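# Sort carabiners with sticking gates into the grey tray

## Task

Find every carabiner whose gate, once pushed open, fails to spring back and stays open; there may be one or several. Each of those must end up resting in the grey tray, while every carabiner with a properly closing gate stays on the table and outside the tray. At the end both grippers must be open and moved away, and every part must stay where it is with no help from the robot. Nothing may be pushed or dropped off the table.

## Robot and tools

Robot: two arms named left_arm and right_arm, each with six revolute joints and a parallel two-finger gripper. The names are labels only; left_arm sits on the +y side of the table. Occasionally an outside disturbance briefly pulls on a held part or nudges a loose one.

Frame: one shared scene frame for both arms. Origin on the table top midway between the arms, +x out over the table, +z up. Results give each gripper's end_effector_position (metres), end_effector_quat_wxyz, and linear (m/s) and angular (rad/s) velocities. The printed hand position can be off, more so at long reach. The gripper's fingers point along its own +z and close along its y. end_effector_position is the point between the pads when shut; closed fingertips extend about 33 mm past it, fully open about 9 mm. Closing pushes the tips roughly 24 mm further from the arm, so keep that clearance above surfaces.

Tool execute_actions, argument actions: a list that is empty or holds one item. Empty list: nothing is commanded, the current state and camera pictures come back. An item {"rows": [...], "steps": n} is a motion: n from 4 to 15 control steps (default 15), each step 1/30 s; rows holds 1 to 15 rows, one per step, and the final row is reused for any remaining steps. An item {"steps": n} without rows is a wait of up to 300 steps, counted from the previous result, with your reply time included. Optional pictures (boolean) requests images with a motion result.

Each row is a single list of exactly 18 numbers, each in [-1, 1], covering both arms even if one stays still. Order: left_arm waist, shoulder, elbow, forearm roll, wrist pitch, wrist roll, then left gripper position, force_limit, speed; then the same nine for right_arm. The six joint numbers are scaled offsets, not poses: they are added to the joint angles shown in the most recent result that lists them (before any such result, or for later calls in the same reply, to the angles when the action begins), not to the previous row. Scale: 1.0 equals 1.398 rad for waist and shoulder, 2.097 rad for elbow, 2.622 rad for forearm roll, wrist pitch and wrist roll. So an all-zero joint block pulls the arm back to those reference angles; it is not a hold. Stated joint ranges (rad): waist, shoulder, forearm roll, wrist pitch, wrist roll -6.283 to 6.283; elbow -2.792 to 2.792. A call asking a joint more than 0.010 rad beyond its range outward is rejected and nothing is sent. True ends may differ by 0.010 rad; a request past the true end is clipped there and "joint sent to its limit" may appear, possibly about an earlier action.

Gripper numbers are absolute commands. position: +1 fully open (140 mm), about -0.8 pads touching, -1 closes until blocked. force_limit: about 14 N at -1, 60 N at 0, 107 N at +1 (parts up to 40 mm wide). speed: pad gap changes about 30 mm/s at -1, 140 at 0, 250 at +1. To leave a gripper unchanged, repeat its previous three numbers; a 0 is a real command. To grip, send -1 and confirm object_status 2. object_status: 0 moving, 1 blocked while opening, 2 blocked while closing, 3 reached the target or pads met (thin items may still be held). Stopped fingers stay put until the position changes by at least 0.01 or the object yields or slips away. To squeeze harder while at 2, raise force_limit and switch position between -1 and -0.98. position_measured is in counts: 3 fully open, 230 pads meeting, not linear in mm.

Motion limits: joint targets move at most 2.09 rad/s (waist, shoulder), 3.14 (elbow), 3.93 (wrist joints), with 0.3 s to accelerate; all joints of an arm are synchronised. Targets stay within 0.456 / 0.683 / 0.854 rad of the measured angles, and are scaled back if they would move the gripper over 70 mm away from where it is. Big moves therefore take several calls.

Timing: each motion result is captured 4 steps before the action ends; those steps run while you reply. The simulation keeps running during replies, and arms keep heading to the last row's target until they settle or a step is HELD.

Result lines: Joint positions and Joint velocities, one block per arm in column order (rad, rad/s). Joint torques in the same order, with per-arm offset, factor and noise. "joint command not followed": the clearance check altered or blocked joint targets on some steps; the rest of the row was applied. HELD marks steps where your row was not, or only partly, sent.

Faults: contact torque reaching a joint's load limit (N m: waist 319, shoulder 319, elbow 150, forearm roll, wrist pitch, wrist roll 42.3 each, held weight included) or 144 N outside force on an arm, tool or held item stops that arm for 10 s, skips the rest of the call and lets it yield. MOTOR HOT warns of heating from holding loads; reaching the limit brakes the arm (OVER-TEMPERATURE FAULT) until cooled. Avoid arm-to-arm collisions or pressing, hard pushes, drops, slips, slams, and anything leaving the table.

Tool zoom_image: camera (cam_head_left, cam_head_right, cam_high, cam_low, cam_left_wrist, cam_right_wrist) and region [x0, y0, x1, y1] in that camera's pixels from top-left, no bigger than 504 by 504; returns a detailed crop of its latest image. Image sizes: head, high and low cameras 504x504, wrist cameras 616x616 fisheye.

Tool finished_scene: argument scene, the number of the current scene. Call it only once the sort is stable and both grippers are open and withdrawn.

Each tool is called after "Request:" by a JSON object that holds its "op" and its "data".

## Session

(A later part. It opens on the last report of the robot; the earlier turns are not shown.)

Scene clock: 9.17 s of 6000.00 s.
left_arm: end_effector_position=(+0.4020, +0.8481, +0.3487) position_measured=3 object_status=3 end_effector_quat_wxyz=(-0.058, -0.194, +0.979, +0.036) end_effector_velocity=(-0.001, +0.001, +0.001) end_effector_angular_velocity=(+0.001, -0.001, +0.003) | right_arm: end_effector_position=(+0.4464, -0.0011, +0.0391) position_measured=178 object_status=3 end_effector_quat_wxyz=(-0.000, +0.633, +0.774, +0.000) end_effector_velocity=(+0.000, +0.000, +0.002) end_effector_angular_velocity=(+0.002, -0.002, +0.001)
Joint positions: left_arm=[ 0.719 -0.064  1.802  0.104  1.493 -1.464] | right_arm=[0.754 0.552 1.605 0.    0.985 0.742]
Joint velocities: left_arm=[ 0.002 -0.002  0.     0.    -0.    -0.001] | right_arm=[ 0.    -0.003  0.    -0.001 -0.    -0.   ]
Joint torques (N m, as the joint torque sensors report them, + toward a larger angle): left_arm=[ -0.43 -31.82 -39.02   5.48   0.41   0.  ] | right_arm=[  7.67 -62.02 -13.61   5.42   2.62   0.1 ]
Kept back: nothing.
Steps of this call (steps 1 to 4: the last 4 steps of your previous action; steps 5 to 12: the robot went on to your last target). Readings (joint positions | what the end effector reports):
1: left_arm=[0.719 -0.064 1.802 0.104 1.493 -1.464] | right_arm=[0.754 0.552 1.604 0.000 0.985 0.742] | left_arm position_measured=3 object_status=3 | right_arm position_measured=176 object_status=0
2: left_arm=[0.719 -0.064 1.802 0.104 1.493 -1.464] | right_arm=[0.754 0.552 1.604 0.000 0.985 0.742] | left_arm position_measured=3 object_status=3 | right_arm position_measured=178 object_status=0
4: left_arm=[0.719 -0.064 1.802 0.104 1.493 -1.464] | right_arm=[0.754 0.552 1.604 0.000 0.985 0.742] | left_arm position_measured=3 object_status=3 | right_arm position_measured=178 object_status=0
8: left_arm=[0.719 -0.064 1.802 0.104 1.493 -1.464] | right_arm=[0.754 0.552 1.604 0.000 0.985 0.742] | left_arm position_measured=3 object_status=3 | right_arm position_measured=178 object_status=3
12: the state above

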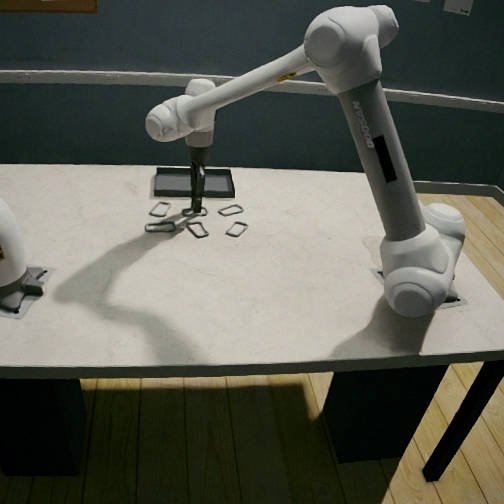

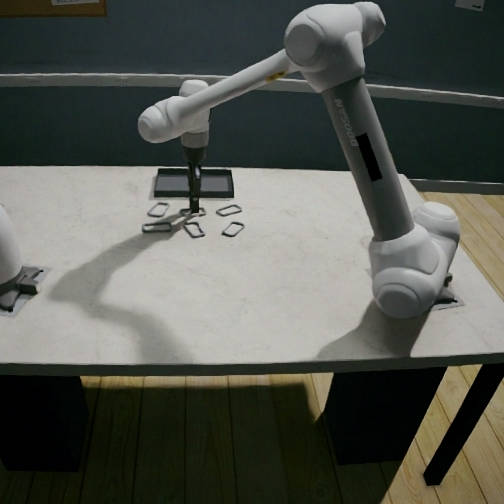

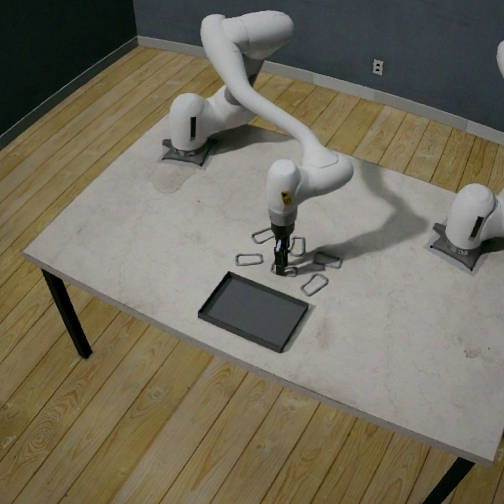

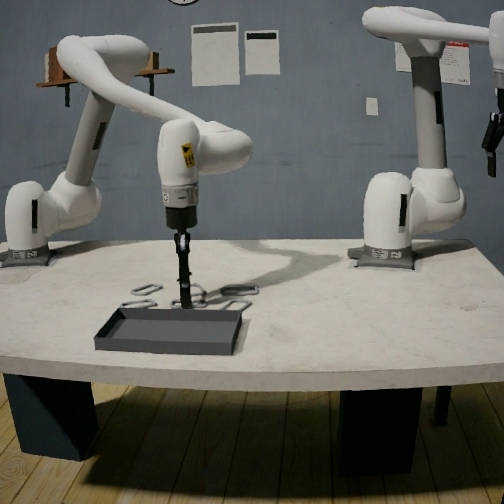

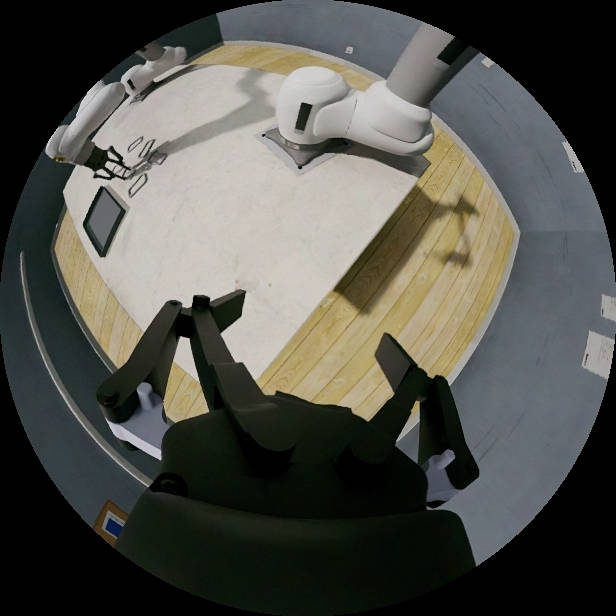

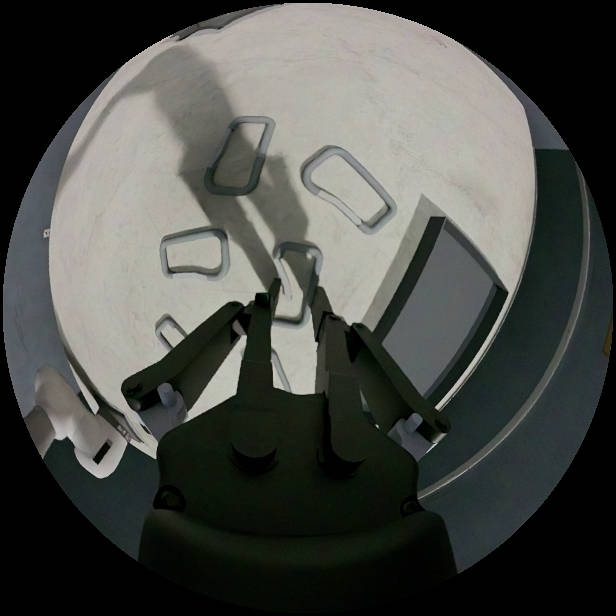

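Request:
{"op": "execute_actions", "data": {"actions": [{"rows":[[0,0,0,0,0,0,1,0,0,0,-0.0015,-0.0007,0,0.0013,0,-0.5,-0.3,-0.3]],"steps":15}], "pictures": true}}

Request:
{"op": "zoom_image", "data": {"camera": "cam_right_wrist", "region": [220,220,380,350]}}

Request:
{"op": "execute_actions", "data": {"actions": [{"rows":[[0,0,0,0,0,0,1,0,0,0,-0.001,-0.0005,0,0.001,0,0.1,-0.3,0.3]],"steps":15}], "pictures": true}}

Request:
{"op": "zoom_image", "data": {"camera": "cam_right_wrist", "region": [220,220,380,350]}}

Scene clock: 9.83 s of 6000.00 s.
left_arm: end_effector_position=(+0.4020, +0.8481, +0.3487) position_measured=3 object_status=3 end_effector_quat_wxyz=(-0.058, -0.194, +0.979, +0.036) end_effector_velocity=(-0.000, +0.000, +0.000) end_effector_angular_velocity=(-0.000, -0.001, +0.001) | right_arm: end_effector_position=(+0.4464, -0.0011, +0.0413) position_measured=192 object_status=3 end_effector_quat_wxyz=(-0.000, +0.633, +0.774, +0.000) end_effector_velocity=(+0.000, -0.000, +0.000) end_effector_angular_velocity=(+0.000, +0.000, -0.001)
Joint positions: left_arm=[ 0.719 -0.064  1.802  0.104  1.493 -1.464] | right_arm=[0.754 0.55  1.603 0.    0.988 0.742]
Joint velocities: left_arm=[ 0.001 -0.001  0.    -0.    -0.     0.   ] | right_arm=[-0.  0. -0.  0.  0.  0.]
Joint torques (N m, as the joint torque sensors report them, + toward a larger angle): left_arm=[ -0.02 -32.68 -39.08   5.4    0.41  -0.03] | right_arm=[  0.5  -72.57 -25.75   3.16  -0.94  -0.37]
Steps of this call (steps 1 to 9: the robot went on to your last target; steps 10 to 20: the first 11 steps of this action). Readings (joint positions | what the end effector reports):
10: left_arm=[0.719 -0.064 1.802 0.104 1.493 -1.464] | right_arm=[0.754 0.552 1.605 0.000 0.985 0.742] | left_arm position_measured=3 object_status=3 | right_arm position_measured=178 object_status=0
11: left_arm=[0.719 -0.064 1.802 0.104 1.493 -1.464] | right_arm=[0.754 0.551 1.604 0.000 0.986 0.742] | left_arm position_measured=3 object_status=3 | right_arm position_measured=180 object_status=0
13: left_arm=[0.719 -0.064 1.802 0.104 1.493 -1.464] | right_arm=[0.754 0.551 1.604 0.000 0.987 0.742] | left_arm position_measured=3 object_status=3 | right_arm position_measured=190 object_status=0
17: left_arm=[0.719 -0.064 1.802 0.104 1.493 -1.464] | right_arm=[0.754 0.550 1.603 0.000 0.988 0.742] | left_arm position_measured=3 object_status=3 | right_arm position_measured=192 object_status=0
20: the state above

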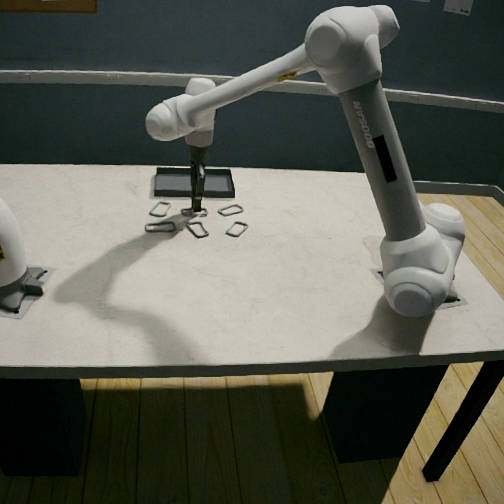

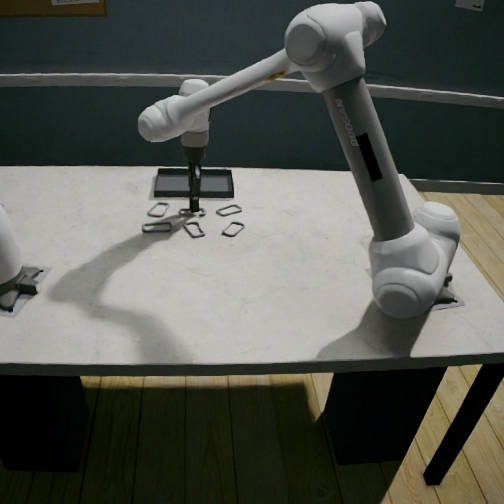

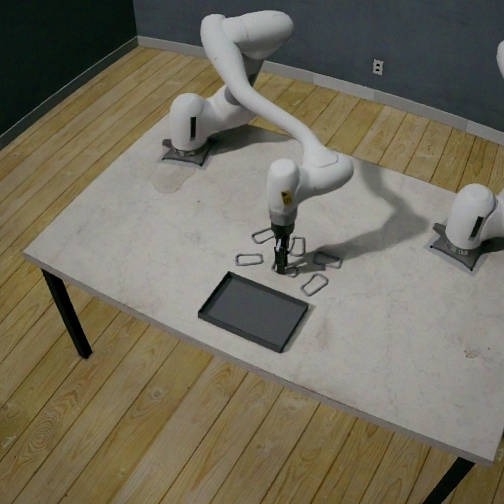

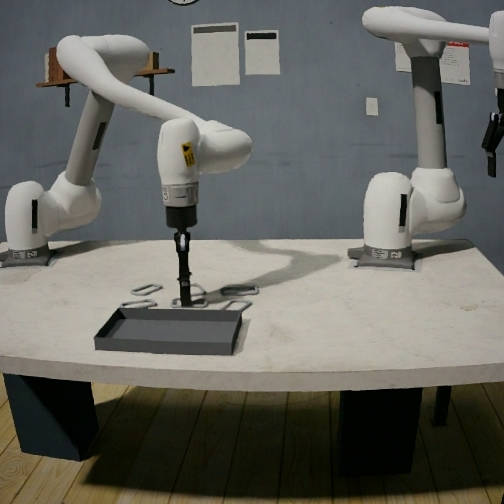

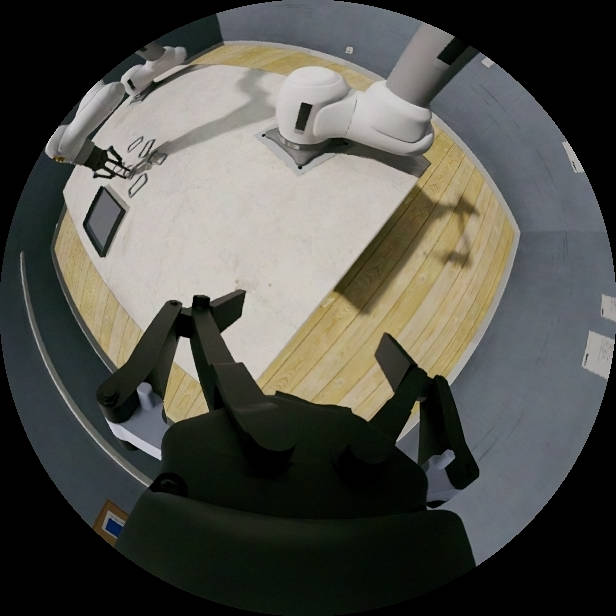

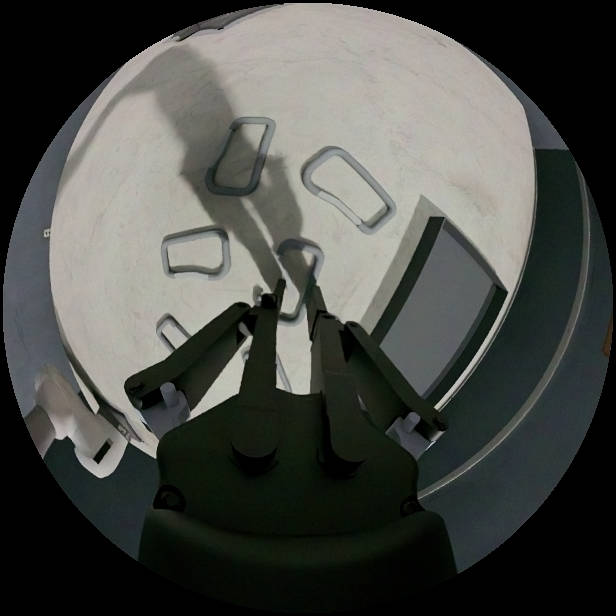

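Region (220, 220, 380, 350) of cam_right_wrist's 616x616 image, scaled by 3.150, with more detail than that image has; it fills the top 410 rows of this view, and the rest is white.

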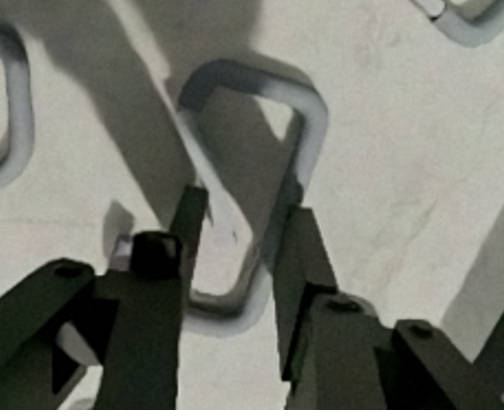

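Scene clock: 10.33 s of 6000.00 s.
left_arm: end_effector_position=(+0.4020, +0.8481, +0.3487) position_measured=3 object_status=3 end_effector_quat_wxyz=(-0.058, -0.194, +0.979, +0.036) end_effector_velocity=(+0.000, +0.000, -0.001) end_effector_angular_velocity=(-0.001, +0.002, -0.001) | right_arm: end_effector_position=(+0.4464, -0.0011, +0.0429) position_measured=117 object_status=0 end_effector_quat_wxyz=(-0.000, +0.633, +0.774, +0.000) end_effector_velocity=(+0.000, +0.001, +0.002) end_effector_angular_velocity=(+0.003, -0.002, +0.001)
Joint positions: left_arm=[ 0.719 -0.064  1.802  0.104  1.493 -1.464] | right_arm=[0.754 0.548 1.602 0.    0.991 0.742]
Joint velocities: left_arm=[ 0.     0.002  0.    -0.    -0.     0.001] | right_arm=[ 0.    -0.002 -0.001  0.    -0.    -0.001]
Joint torques (N m, as the joint torque sensors report them, + toward a larger angle): left_arm=[  0.15 -32.51 -39.1    5.41   0.35   0.05] | right_arm=[  4.66 -90.79 -32.77   3.88  -0.25  -0.15]
Steps of this call (steps 1 to 4: the last 4 steps of your previous action; steps 5 to 15: the first 11 steps of this action, its rows measured from where the robot was after step 4). Readings (joint positions | what the end effector reports):
4: left_arm=[0.719 -0.064 1.802 0.104 1.493 -1.464] | right_arm=[0.754 0.550 1.603 0.000 0.988 0.742] | left_arm position_measured=3 object_status=3 | right_arm position_measured=192 object_status=3
5: left_arm=[0.719 -0.064 1.802 0.104 1.493 -1.464] | right_arm=[0.754 0.550 1.603 0.000 0.988 0.742] | left_arm position_measured=3 object_status=3 | right_arm position_measured=192 object_status=0
6: left_arm=[0.719 -0.064 1.802 0.104 1.493 -1.464] | right_arm=[0.754 0.549 1.603 0.000 0.989 0.742] | left_arm position_measured=3 object_status=3 | right_arm position_measured=188 object_status=0
8: left_arm=[0.719 -0.064 1.802 0.104 1.493 -1.464] | right_arm=[0.754 0.549 1.602 0.000 0.990 0.742] | left_arm position_measured=3 object_status=3 | right_arm position_measured=170 object_status=0
12: left_arm=[0.719 -0.064 1.802 0.104 1.493 -1.464] | right_arm=[0.754 0.548 1.602 0.000 0.990 0.742] | left_arm position_measured=3 object_status=3 | right_arm position_measured=132 object_status=0
15: the state above

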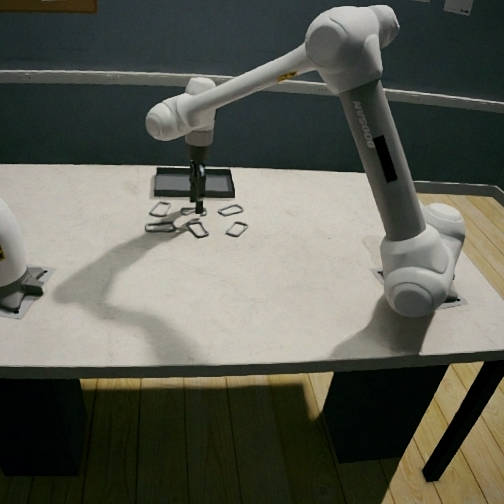

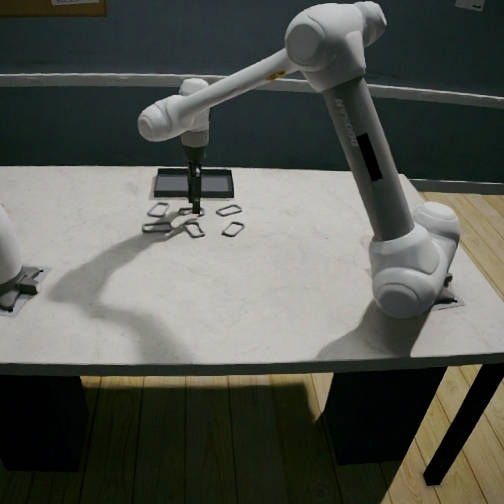

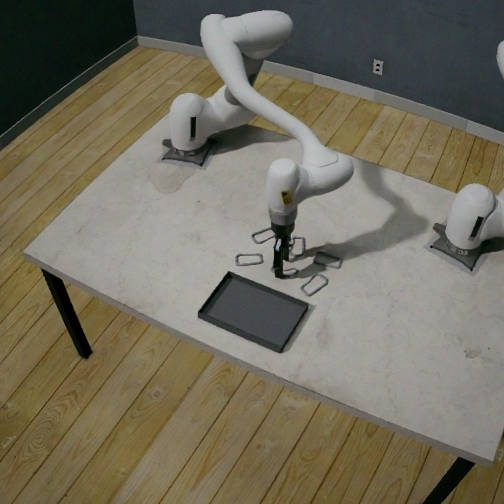

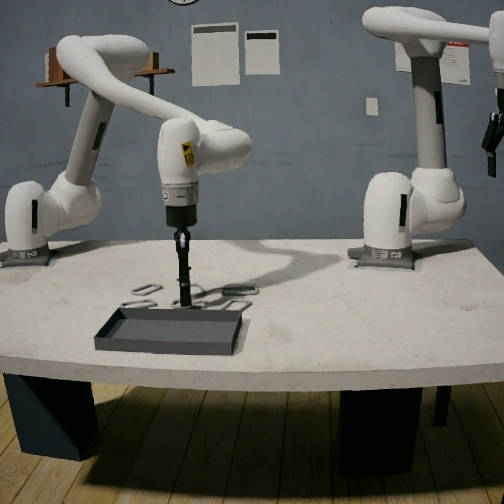

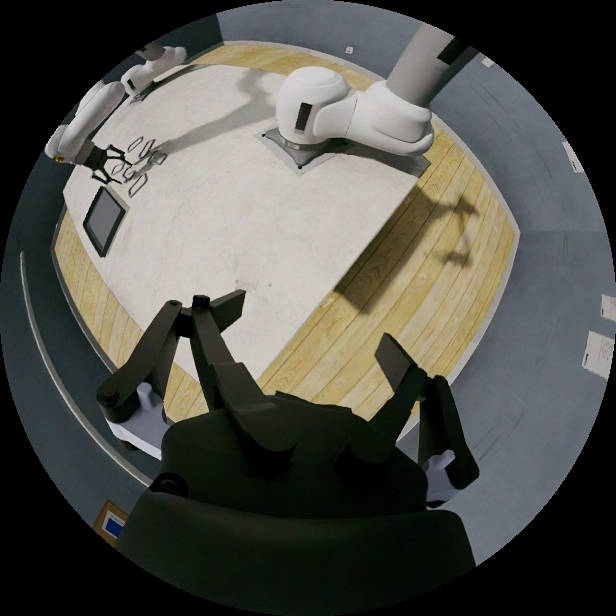

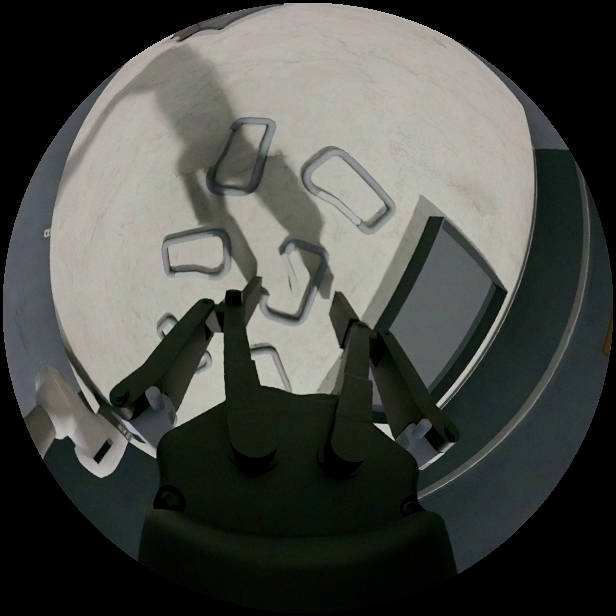

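Region (220, 220, 380, 350) of cam_right_wrist's 616x616 image, scaled by 3.150, with more detail than that image has; it fills the top 410 rows of this view, and the rest is white.

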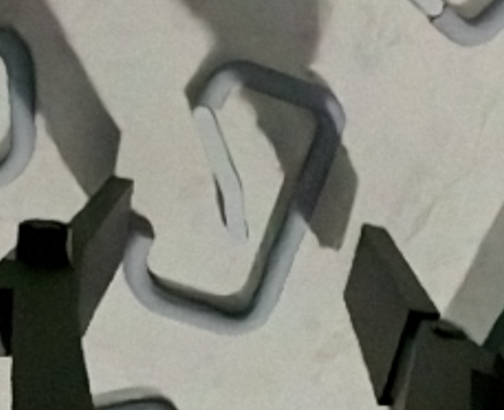

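Request:
{"op": "execute_actions", "data": {"actions": [{"rows":[[0,0,0,0,0,0,1,0,0,0,-0.015,-0.007,0,0.0135,0,0.1,-0.3,0.3],[0,0,0,0,0,0,1,0,0,0,-0.015,-0.007,0,0.0135,0,0.1,-0.3,0.3],[0,0,0,0,0,0,1,0,0,0,-0.015,-0.007,0,0.0135,0,0.1,-0.3,0.3],[0,0,0,0,0,0,1,0,0,0,-0.015,-0.007,0,0.0135,0,0.1,-0.3,0.3],[0,0,0,0,0,0,1,0,0,0,-0.038,0.0255,0,0,-0.479,-0.56,-0.2,0.3]],"steps":15}]}}

Request:
{"op": "execute_actions", "data": {"actions": [{"steps":16}], "pictures": true}}

Request:
{"op": "zoom_image", "data": {"camera": "cam_right_wrist", "region": [200,200,400,362]}}

Scene clock: 11.20 s of 6000.00 s.
left_arm: end_effector_position=(+0.4020, +0.8481, +0.3487) position_measured=3 object_status=3 end_effector_quat_wxyz=(-0.058, -0.194, +0.979, +0.036) end_effector_velocity=(+0.001, -0.000, -0.000) end_effector_angular_velocity=(-0.000, +0.001, -0.003) | right_arm: end_effector_position=(+0.4417, -0.0075, +0.0657) position_measured=167 object_status=0 end_effector_quat_wxyz=(+0.000, +0.529, +0.848, +0.005) end_effector_velocity=(-0.049, -0.068, -0.010) end_effector_angular_velocity=(-0.012, -0.022, +2.517)
Joint positions: left_arm=[ 0.719 -0.064  1.802  0.104  1.493 -1.464] | right_arm=[0.754 0.514 1.611 0.    1.007 0.487]
Joint velocities: left_arm=[-0.001  0.001 -0.     0.     0.     0.002] | right_arm=[-0.    -0.108  0.198 -0.001 -0.093 -2.516]
Joint torques (N m, as the joint torque sensors report them, + toward a larger angle): left_arm=[ -0.29 -32.71 -39.19   5.39   0.32  -0.05] | right_arm=[  2.96 -81.45 -30.86   3.53  -0.31  -0.44]
Steps of this call (steps 1 to 4: the last 4 steps of your previous action; steps 5 to 15: the robot went on to your last target; steps 16 to 26: the first 11 steps of this action). Readings (joint positions | what the end effector reports):
16: left_arm=[0.719 -0.064 1.802 0.104 1.493 -1.464] | right_arm=[0.754 0.548 1.602 0.000 0.991 0.742] | left_arm position_measured=3 object_status=3 | right_arm position_measured=117 object_status=3
17: left_arm=[0.719 -0.064 1.802 0.104 1.493 -1.464] | right_arm=[0.754 0.545 1.600 0.000 0.996 0.742] | left_arm position_measured=3 object_status=3 | right_arm position_measured=117 object_status=3
19: left_arm=[0.719 -0.064 1.802 0.104 1.493 -1.464] | right_arm=[0.754 0.534 1.592 0.000 1.014 0.742] | left_arm position_measured=3 object_status=3 | right_arm position_measured=117 object_status=3
23: left_arm=[0.719 -0.064 1.802 0.104 1.493 -1.464] | right_arm=[0.754 0.525 1.596 0.000 1.016 0.679] | left_arm position_measured=3 object_status=3 | right_arm position_measured=139 object_status=0
26: the state above

Scene clock: 11.73 s of 6000.00 s.
left_arm: end_effector_position=(+0.4020, +0.8481, +0.3487) position_measured=3 object_status=3 end_effector_quat_wxyz=(-0.058, -0.194, +0.979, +0.036) end_effector_velocity=(-0.000, +0.000, +0.000) end_effector_angular_velocity=(+0.002, +0.001, -0.001) | right_arm: end_effector_position=(+0.4295, -0.0244, +0.0592) position_measured=200 object_status=3 end_effector_quat_wxyz=(+0.000, +0.058, +0.998, +0.000) end_effector_velocity=(+0.000, +0.000, +0.002) end_effector_angular_velocity=(+0.003, -0.002, +0.011)
Joint positions: left_arm=[ 0.719 -0.064  1.802  0.104  1.493 -1.464] | right_arm=[ 0.754  0.495  1.656  0.     0.991 -0.513]
Joint velocities: left_arm=[-0.001 -0.     0.     0.002  0.    -0.001] | right_arm=[-0.    -0.003 -0.    -0.    -0.    -0.011]
Joint torques (N m, as the joint torque sensors report them, + toward a larger angle): left_arm=[ -0.48 -32.77 -39.     5.39   0.35   0.09] | right_arm=[  1.89 -85.17 -32.78   3.77  -0.19  -0.34]
Kept back: nothing.
Steps of this call (steps 1 to 4: the last 4 steps of your previous action; steps 5 to 16: the robot went on to your last target). Readings (joint positions | what the end effector reports):
1: left_arm=[0.719 -0.064 1.802 0.104 1.493 -1.464] | right_arm=[0.754 0.510 1.619 0.000 1.004 0.394] | left_arm position_measured=3 object_status=3 | right_arm position_measured=176 object_status=0
2: left_arm=[0.719 -0.064 1.802 0.104 1.493 -1.464] | right_arm=[0.754 0.507 1.626 0.000 1.001 0.286] | left_arm position_measured=3 object_status=3 | right_arm position_measured=185 object_status=0
4: left_arm=[0.719 -0.064 1.802 0.104 1.493 -1.464] | right_arm=[0.754 0.503 1.638 0.000 0.997 0.054] | left_arm position_measured=3 object_status=3 | right_arm position_measured=200 object_status=0
8: left_arm=[0.719 -0.064 1.802 0.104 1.493 -1.464] | right_arm=[0.754 0.497 1.652 0.000 0.992 -0.319] | left_arm position_measured=3 object_status=3 | right_arm position_measured=200 object_status=0
16: the state above

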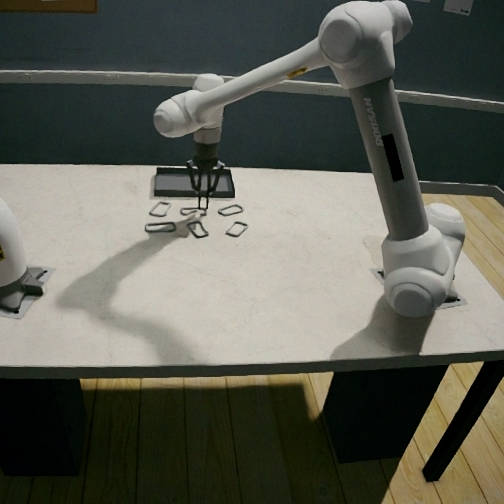

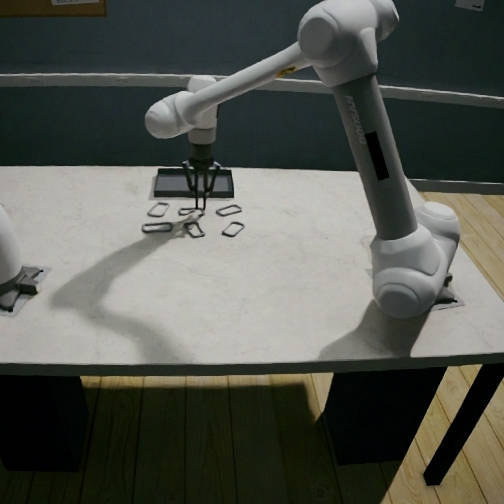

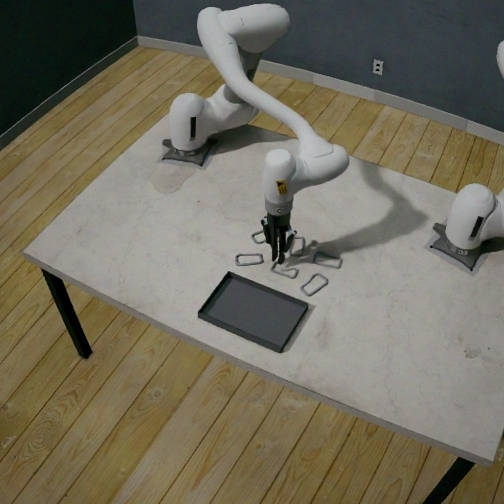

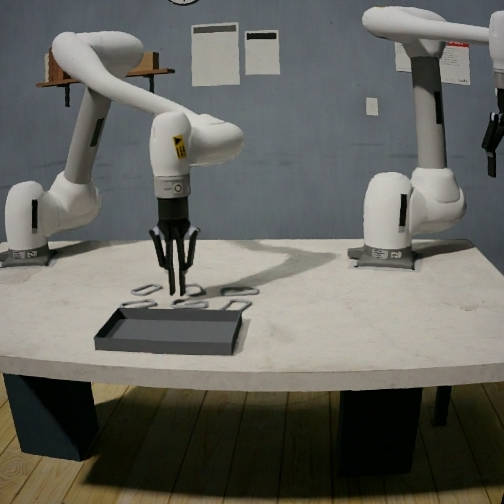

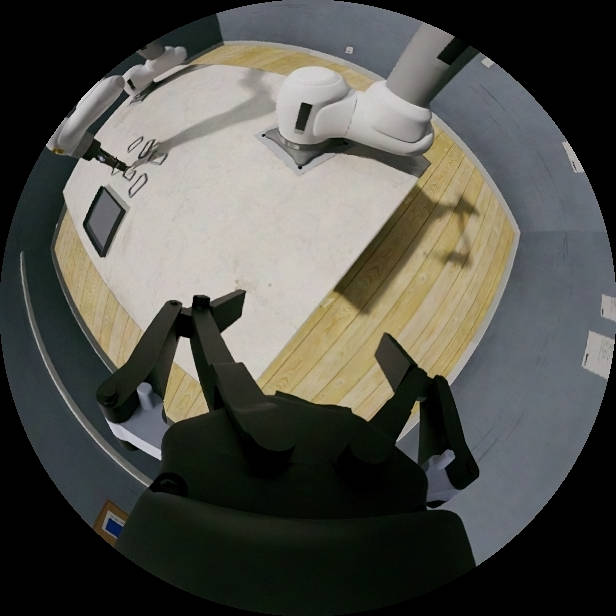

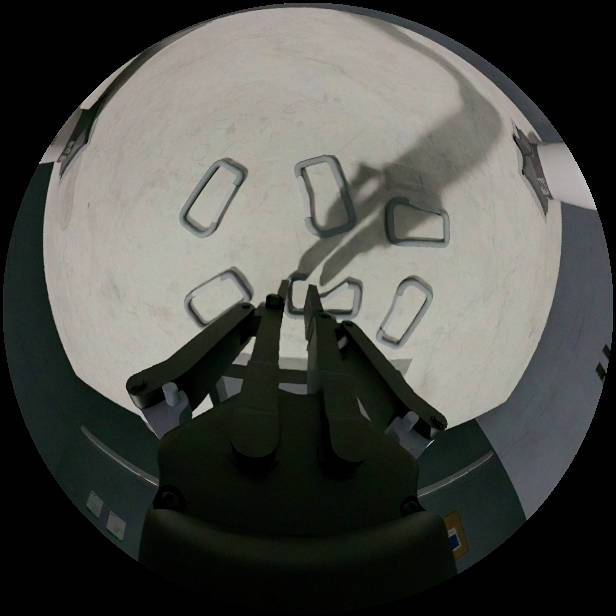

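Region (200, 200, 400, 362) of cam_right_wrist's 616x616 image, scaled by 2.520, with more detail than that image has; it fills the top 408 rows of this view, and the rest is white.

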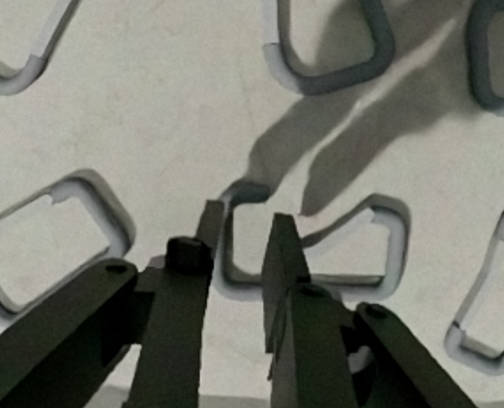

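Request:
{"op": "execute_actions", "data": {"actions": [{"rows":[[0,0,0,0,0,0,1,0,0,-0.0042,-0.0077,0.0079,0,-0.0022,-0.0022,-0.56,-0.2,0.3],[0,0,0,0,0,0,1,0,0,-0.0042,-0.0077,0.0079,0,-0.0022,-0.0022,-0.56,-0.2,0.3],[0,0,0,0,0,0,1,0,0,-0.0042,-0.0077,0.0079,0,-0.0022,-0.0022,-0.56,-0.2,0.3],[0,0,0,0,0,0,1,0,0,-0.0042,-0.0077,0.0079,0,-0.0022,-0.0022,-0.56,-0.2,0.3],[0,0,0,0,0,0,1,0,0,-0.0042,-0.0077,0.0079,0,-0.0022,-0.0022,-0.56,-0.2,0.3],[0,0,0,0,0,0,1,0,0,-0.0042,-0.0077,0.0079,0,-0.0022,-0.0022,-0.56,-0.2,0.3],[0,0,0,0,0,0,1,0,0,-0.0042,0.0063,0.0141,0,-0.0146,-0.0022,-0.56,-0.2,0.3]],"steps":15}]}}

Request:
{"op": "execute_actions", "data": {"actions": [{"steps":10}], "pictures": true}}

Request:
{"op": "zoom_image", "data": {"camera": "cam_right_wrist", "region": [200,200,400,362]}}

Scene clock: 12.43 s of 6000.00 s.
left_arm: end_effector_position=(+0.4020, +0.8481, +0.3487) position_measured=3 object_status=3 end_effector_quat_wxyz=(-0.058, -0.194, +0.979, +0.036) end_effector_velocity=(+0.000, -0.001, -0.000) end_effector_angular_velocity=(-0.001, -0.000, -0.001) | right_arm: end_effector_position=(+0.4288, -0.0328, +0.0428) position_measured=200 object_status=3 end_effector_quat_wxyz=(-0.000, +0.058, +0.998, +0.000) end_effector_velocity=(+0.003, +0.002, -0.058) end_effector_angular_velocity=(+0.005, -0.003, +0.000)
Joint positions: left_arm=[ 0.719 -0.064  1.802  0.104  1.493 -1.464] | right_arm=[ 0.748  0.5    1.683  0.     0.959 -0.518]
Joint velocities: left_arm=[-0.001  0.     0.    -0.001 -0.    -0.   ] | right_arm=[-0.001  0.057  0.035  0.    -0.097 -0.002]
Joint torques (N m, as the joint torque sensors report them, + toward a larger angle): left_arm=[ -0.2  -31.84 -39.14   5.41   0.37  -0.04] | right_arm=[  3.18 -97.41 -37.43   4.29   0.01  -0.2 ]
Steps of this call (steps 1 to 10: the robot went on to your last target; steps 11 to 21: the first 11 steps of this action). Readings (joint positions | what the end effector reports):
11: left_arm=[0.719 -0.064 1.802 0.104 1.493 -1.464] | right_arm=[0.754 0.495 1.656 0.000 0.991 -0.513] | left_arm position_measured=3 object_status=3 | right_arm position_measured=200 object_status=3
12: left_arm=[0.719 -0.064 1.802 0.104 1.493 -1.464] | right_arm=[0.753 0.493 1.659 0.000 0.989 -0.514] | left_arm position_measured=3 object_status=3 | right_arm position_measured=200 object_status=3
14: left_arm=[0.719 -0.064 1.802 0.104 1.493 -1.464] | right_arm=[0.750 0.488 1.667 0.000 0.987 -0.517] | left_arm position_measured=3 object_status=3 | right_arm position_measured=200 object_status=3
18: left_arm=[0.719 -0.064 1.802 0.104 1.493 -1.464] | right_arm=[0.748 0.487 1.673 0.000 0.979 -0.518] | left_arm position_measured=3 object_status=3 | right_arm position_measured=200 object_status=3
21: the state above

Scene clock: 12.77 s of 6000.00 s.
left_arm: end_effector_position=(+0.4020, +0.8481, +0.3487) position_measured=3 object_status=3 end_effector_quat_wxyz=(-0.058, -0.194, +0.979, +0.036) end_effector_velocity=(+0.000, -0.000, -0.000) end_effector_angular_velocity=(-0.000, +0.001, -0.000) | right_arm: end_effector_position=(+0.4289, -0.0326, +0.0393) position_measured=200 object_status=3 end_effector_quat_wxyz=(+0.000, +0.058, +0.998, +0.000) end_effector_velocity=(+0.000, +0.000, -0.000) end_effector_angular_velocity=(+0.001, -0.000, -0.000)
Joint positions: left_arm=[ 0.719 -0.064  1.802  0.104  1.493 -1.464] | right_arm=[ 0.748  0.504  1.685  0.     0.952 -0.518]
Joint velocities: left_arm=[-0.001  0.001 -0.     0.     0.    -0.001] | right_arm=[-0.     0.001 -0.     0.    -0.001  0.   ]
Joint torques (N m, as the joint torque sensors report them, + toward a larger angle): left_arm=[  0.05 -32.1  -39.22   5.42   0.3    0.  ] | right_arm=[  3.44 -19.12  -1.74   2.67  -4.67  -0.28]
Kept back: nothing.
Steps of this call (steps 1 to 4: the last 4 steps of your previous action; steps 5 to 10: the robot went on to your last target). Readings (joint positions | what the end effector reports):
1: left_arm=[0.719 -0.064 1.802 0.104 1.493 -1.464] | right_arm=[0.748 0.502 1.683 0.000 0.956 -0.518] | left_arm position_measured=3 object_status=3 | right_arm position_measured=200 object_status=3
2: left_arm=[0.719 -0.064 1.802 0.104 1.493 -1.464] | right_arm=[0.748 0.502 1.684 0.000 0.955 -0.518] | left_arm position_measured=3 object_status=3 | right_arm position_measured=200 object_status=3
4: left_arm=[0.719 -0.064 1.802 0.104 1.493 -1.464] | right_arm=[0.748 0.503 1.684 0.000 0.953 -0.518] | left_arm position_measured=3 object_status=3 | right_arm position_measured=200 object_status=3
8: left_arm=[0.719 -0.064 1.802 0.104 1.493 -1.464] | right_arm=[0.748 0.503 1.685 0.000 0.952 -0.518] | left_arm position_measured=3 object_status=3 | right_arm position_measured=200 object_status=3
10: the state above

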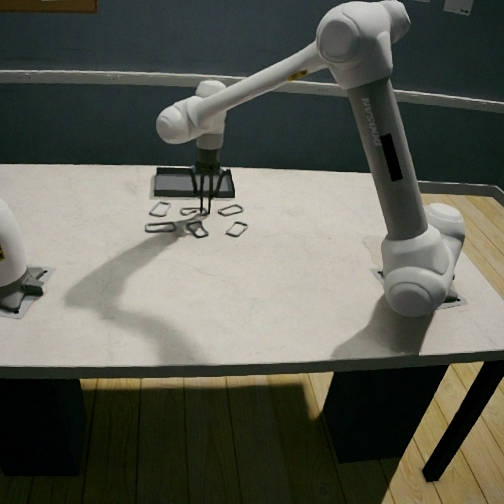

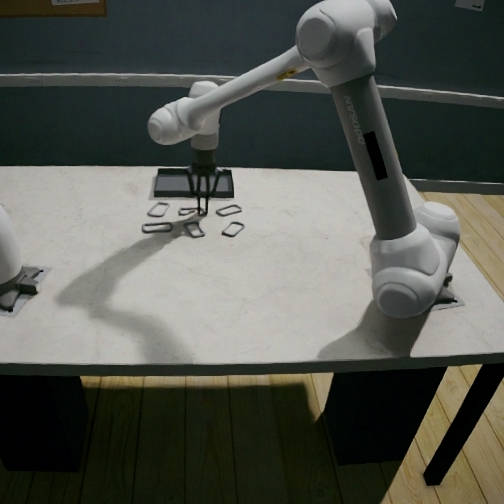

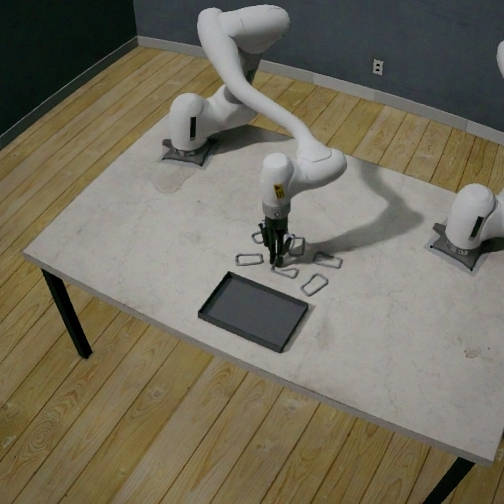

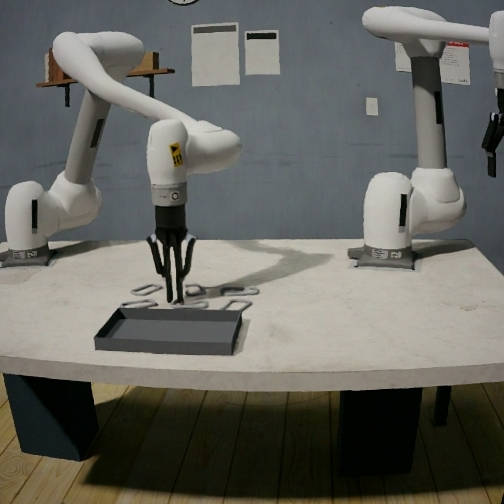

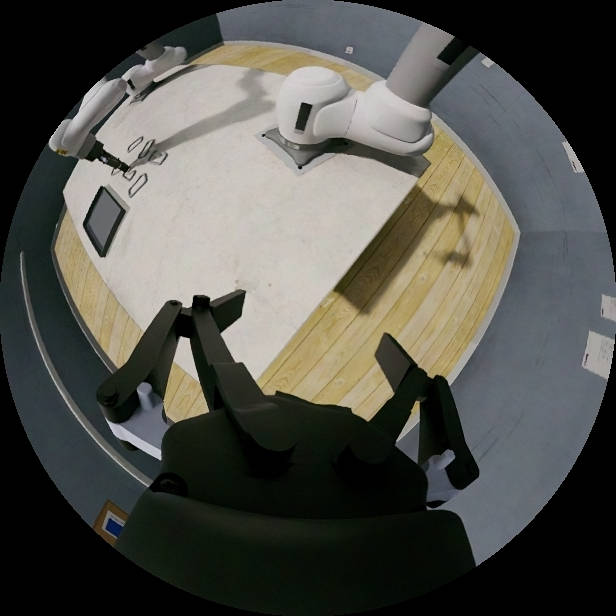

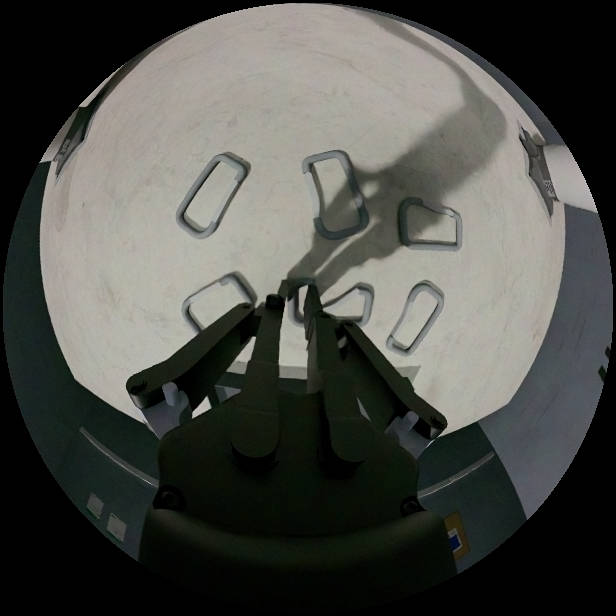

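Region (200, 200, 400, 362) of cam_right_wrist's 616x616 image, scaled by 2.520, with more detail than that image has; it fills the top 408 rows of this view, and the rest is white.

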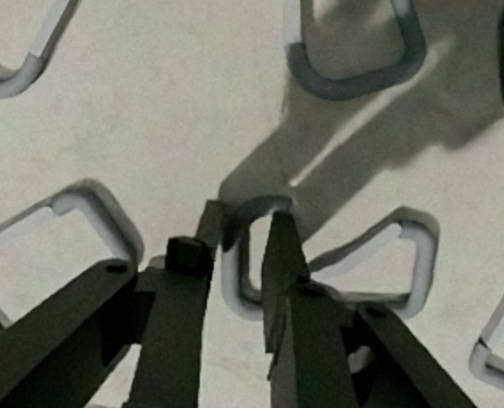

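Request:
{"op": "execute_actions", "data": {"actions": [{"rows":[[0,0,0,0,0,0,1,0,0,0,-0.006,-0.0027,0,0.0054,0,-0.56,-0.2,0.3]],"steps":10}], "pictures": true}}

Request:
{"op": "zoom_image", "data": {"camera": "cam_right_wrist", "region": [200,200,400,362]}}

Scene clock: 13.13 s of 6000.00 s.
left_arm: end_effector_position=(+0.4020, +0.8481, +0.3487) position_measured=3 object_status=3 end_effector_quat_wxyz=(-0.058, -0.194, +0.979, +0.036) end_effector_velocity=(+0.000, -0.000, +0.000) end_effector_angular_velocity=(+0.000, +0.000, -0.002) | right_arm: end_effector_position=(+0.4287, -0.0330, +0.0462) position_measured=200 object_status=3 end_effector_quat_wxyz=(-0.000, +0.058, +0.998, -0.000) end_effector_velocity=(+0.002, +0.002, +0.023) end_effector_angular_velocity=(+0.008, -0.006, -0.001)
Joint positions: left_arm=[ 0.719 -0.064  1.802  0.104  1.493 -1.464] | right_arm=[ 0.748  0.497  1.68   0.     0.965 -0.518]
Joint velocities: left_arm=[-0.001 -0.     0.     0.     0.     0.002] | right_arm=[-0.    -0.021 -0.014 -0.     0.026  0.001]
Joint torques (N m, as the joint torque sensors report them, + toward a larger angle): left_arm=[ -0.77 -31.37 -39.27   5.5    0.31  -0.02] | right_arm=[  2.06 -80.28 -31.24   3.72  -0.25  -0.24]
Steps of this call (steps 1 to 5: the robot went on to your last target; steps 6 to 11: the first 6 steps of this action). Readings (joint positions | what the end effector reports):
6: left_arm=[0.719 -0.064 1.802 0.104 1.493 -1.464] | right_arm=[0.748 0.504 1.685 0.000 0.952 -0.518] | left_arm position_measured=3 object_status=3 | right_arm position_measured=200 object_status=3
7: left_arm=[0.719 -0.064 1.802 0.104 1.493 -1.464] | right_arm=[0.748 0.503 1.684 0.000 0.955 -0.518] | left_arm position_measured=3 object_status=3 | right_arm position_measured=200 object_status=3
9: left_arm=[0.719 -0.064 1.802 0.104 1.493 -1.464] | right_arm=[0.748 0.499 1.682 0.000 0.962 -0.518] | left_arm position_measured=3 object_status=3 | right_arm position_measured=200 object_status=3
11: the state above

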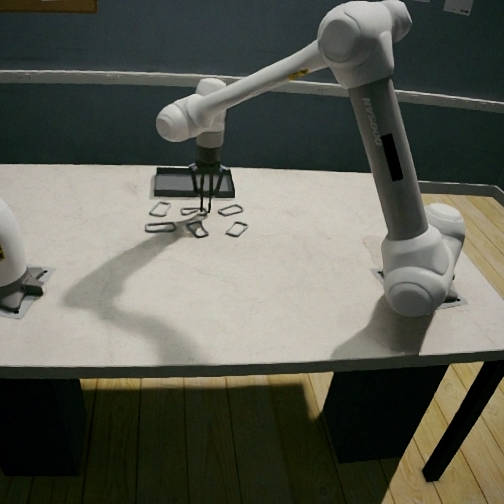

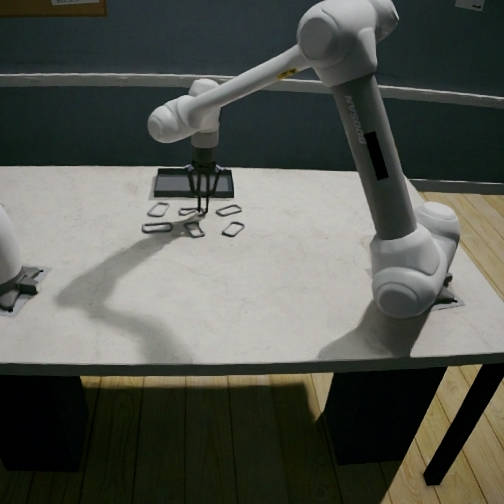

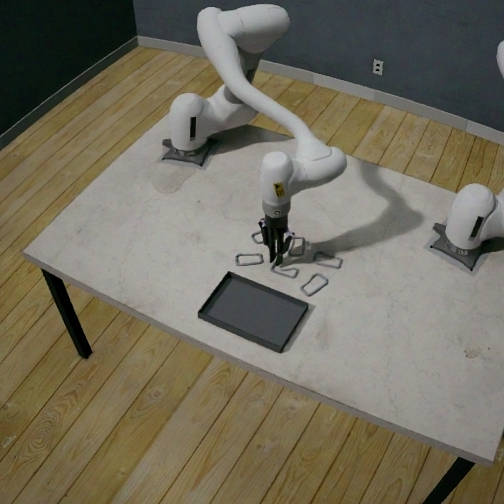

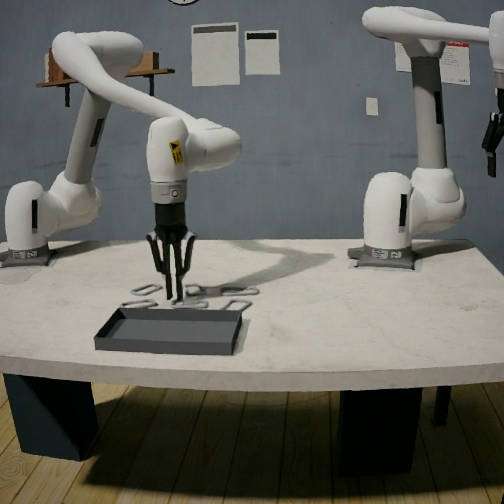

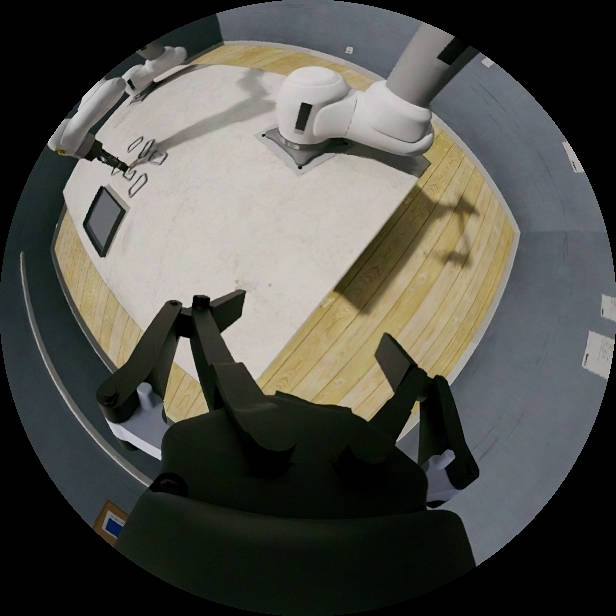

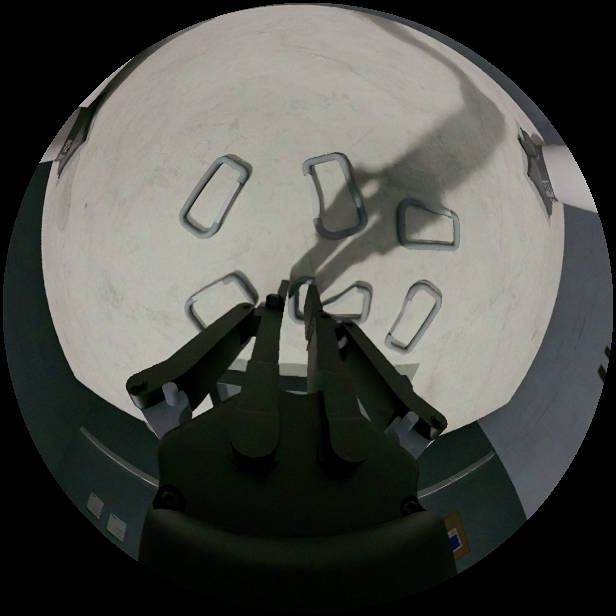

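Region (200, 200, 400, 362) of cam_right_wrist's 616x616 image, scaled by 2.520, with more detail than that image has; it fills the top 408 rows of this view, and the rest is white.

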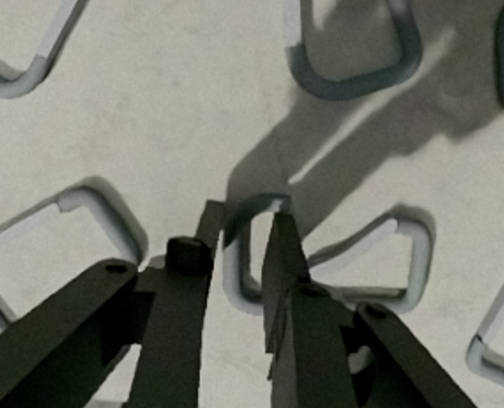

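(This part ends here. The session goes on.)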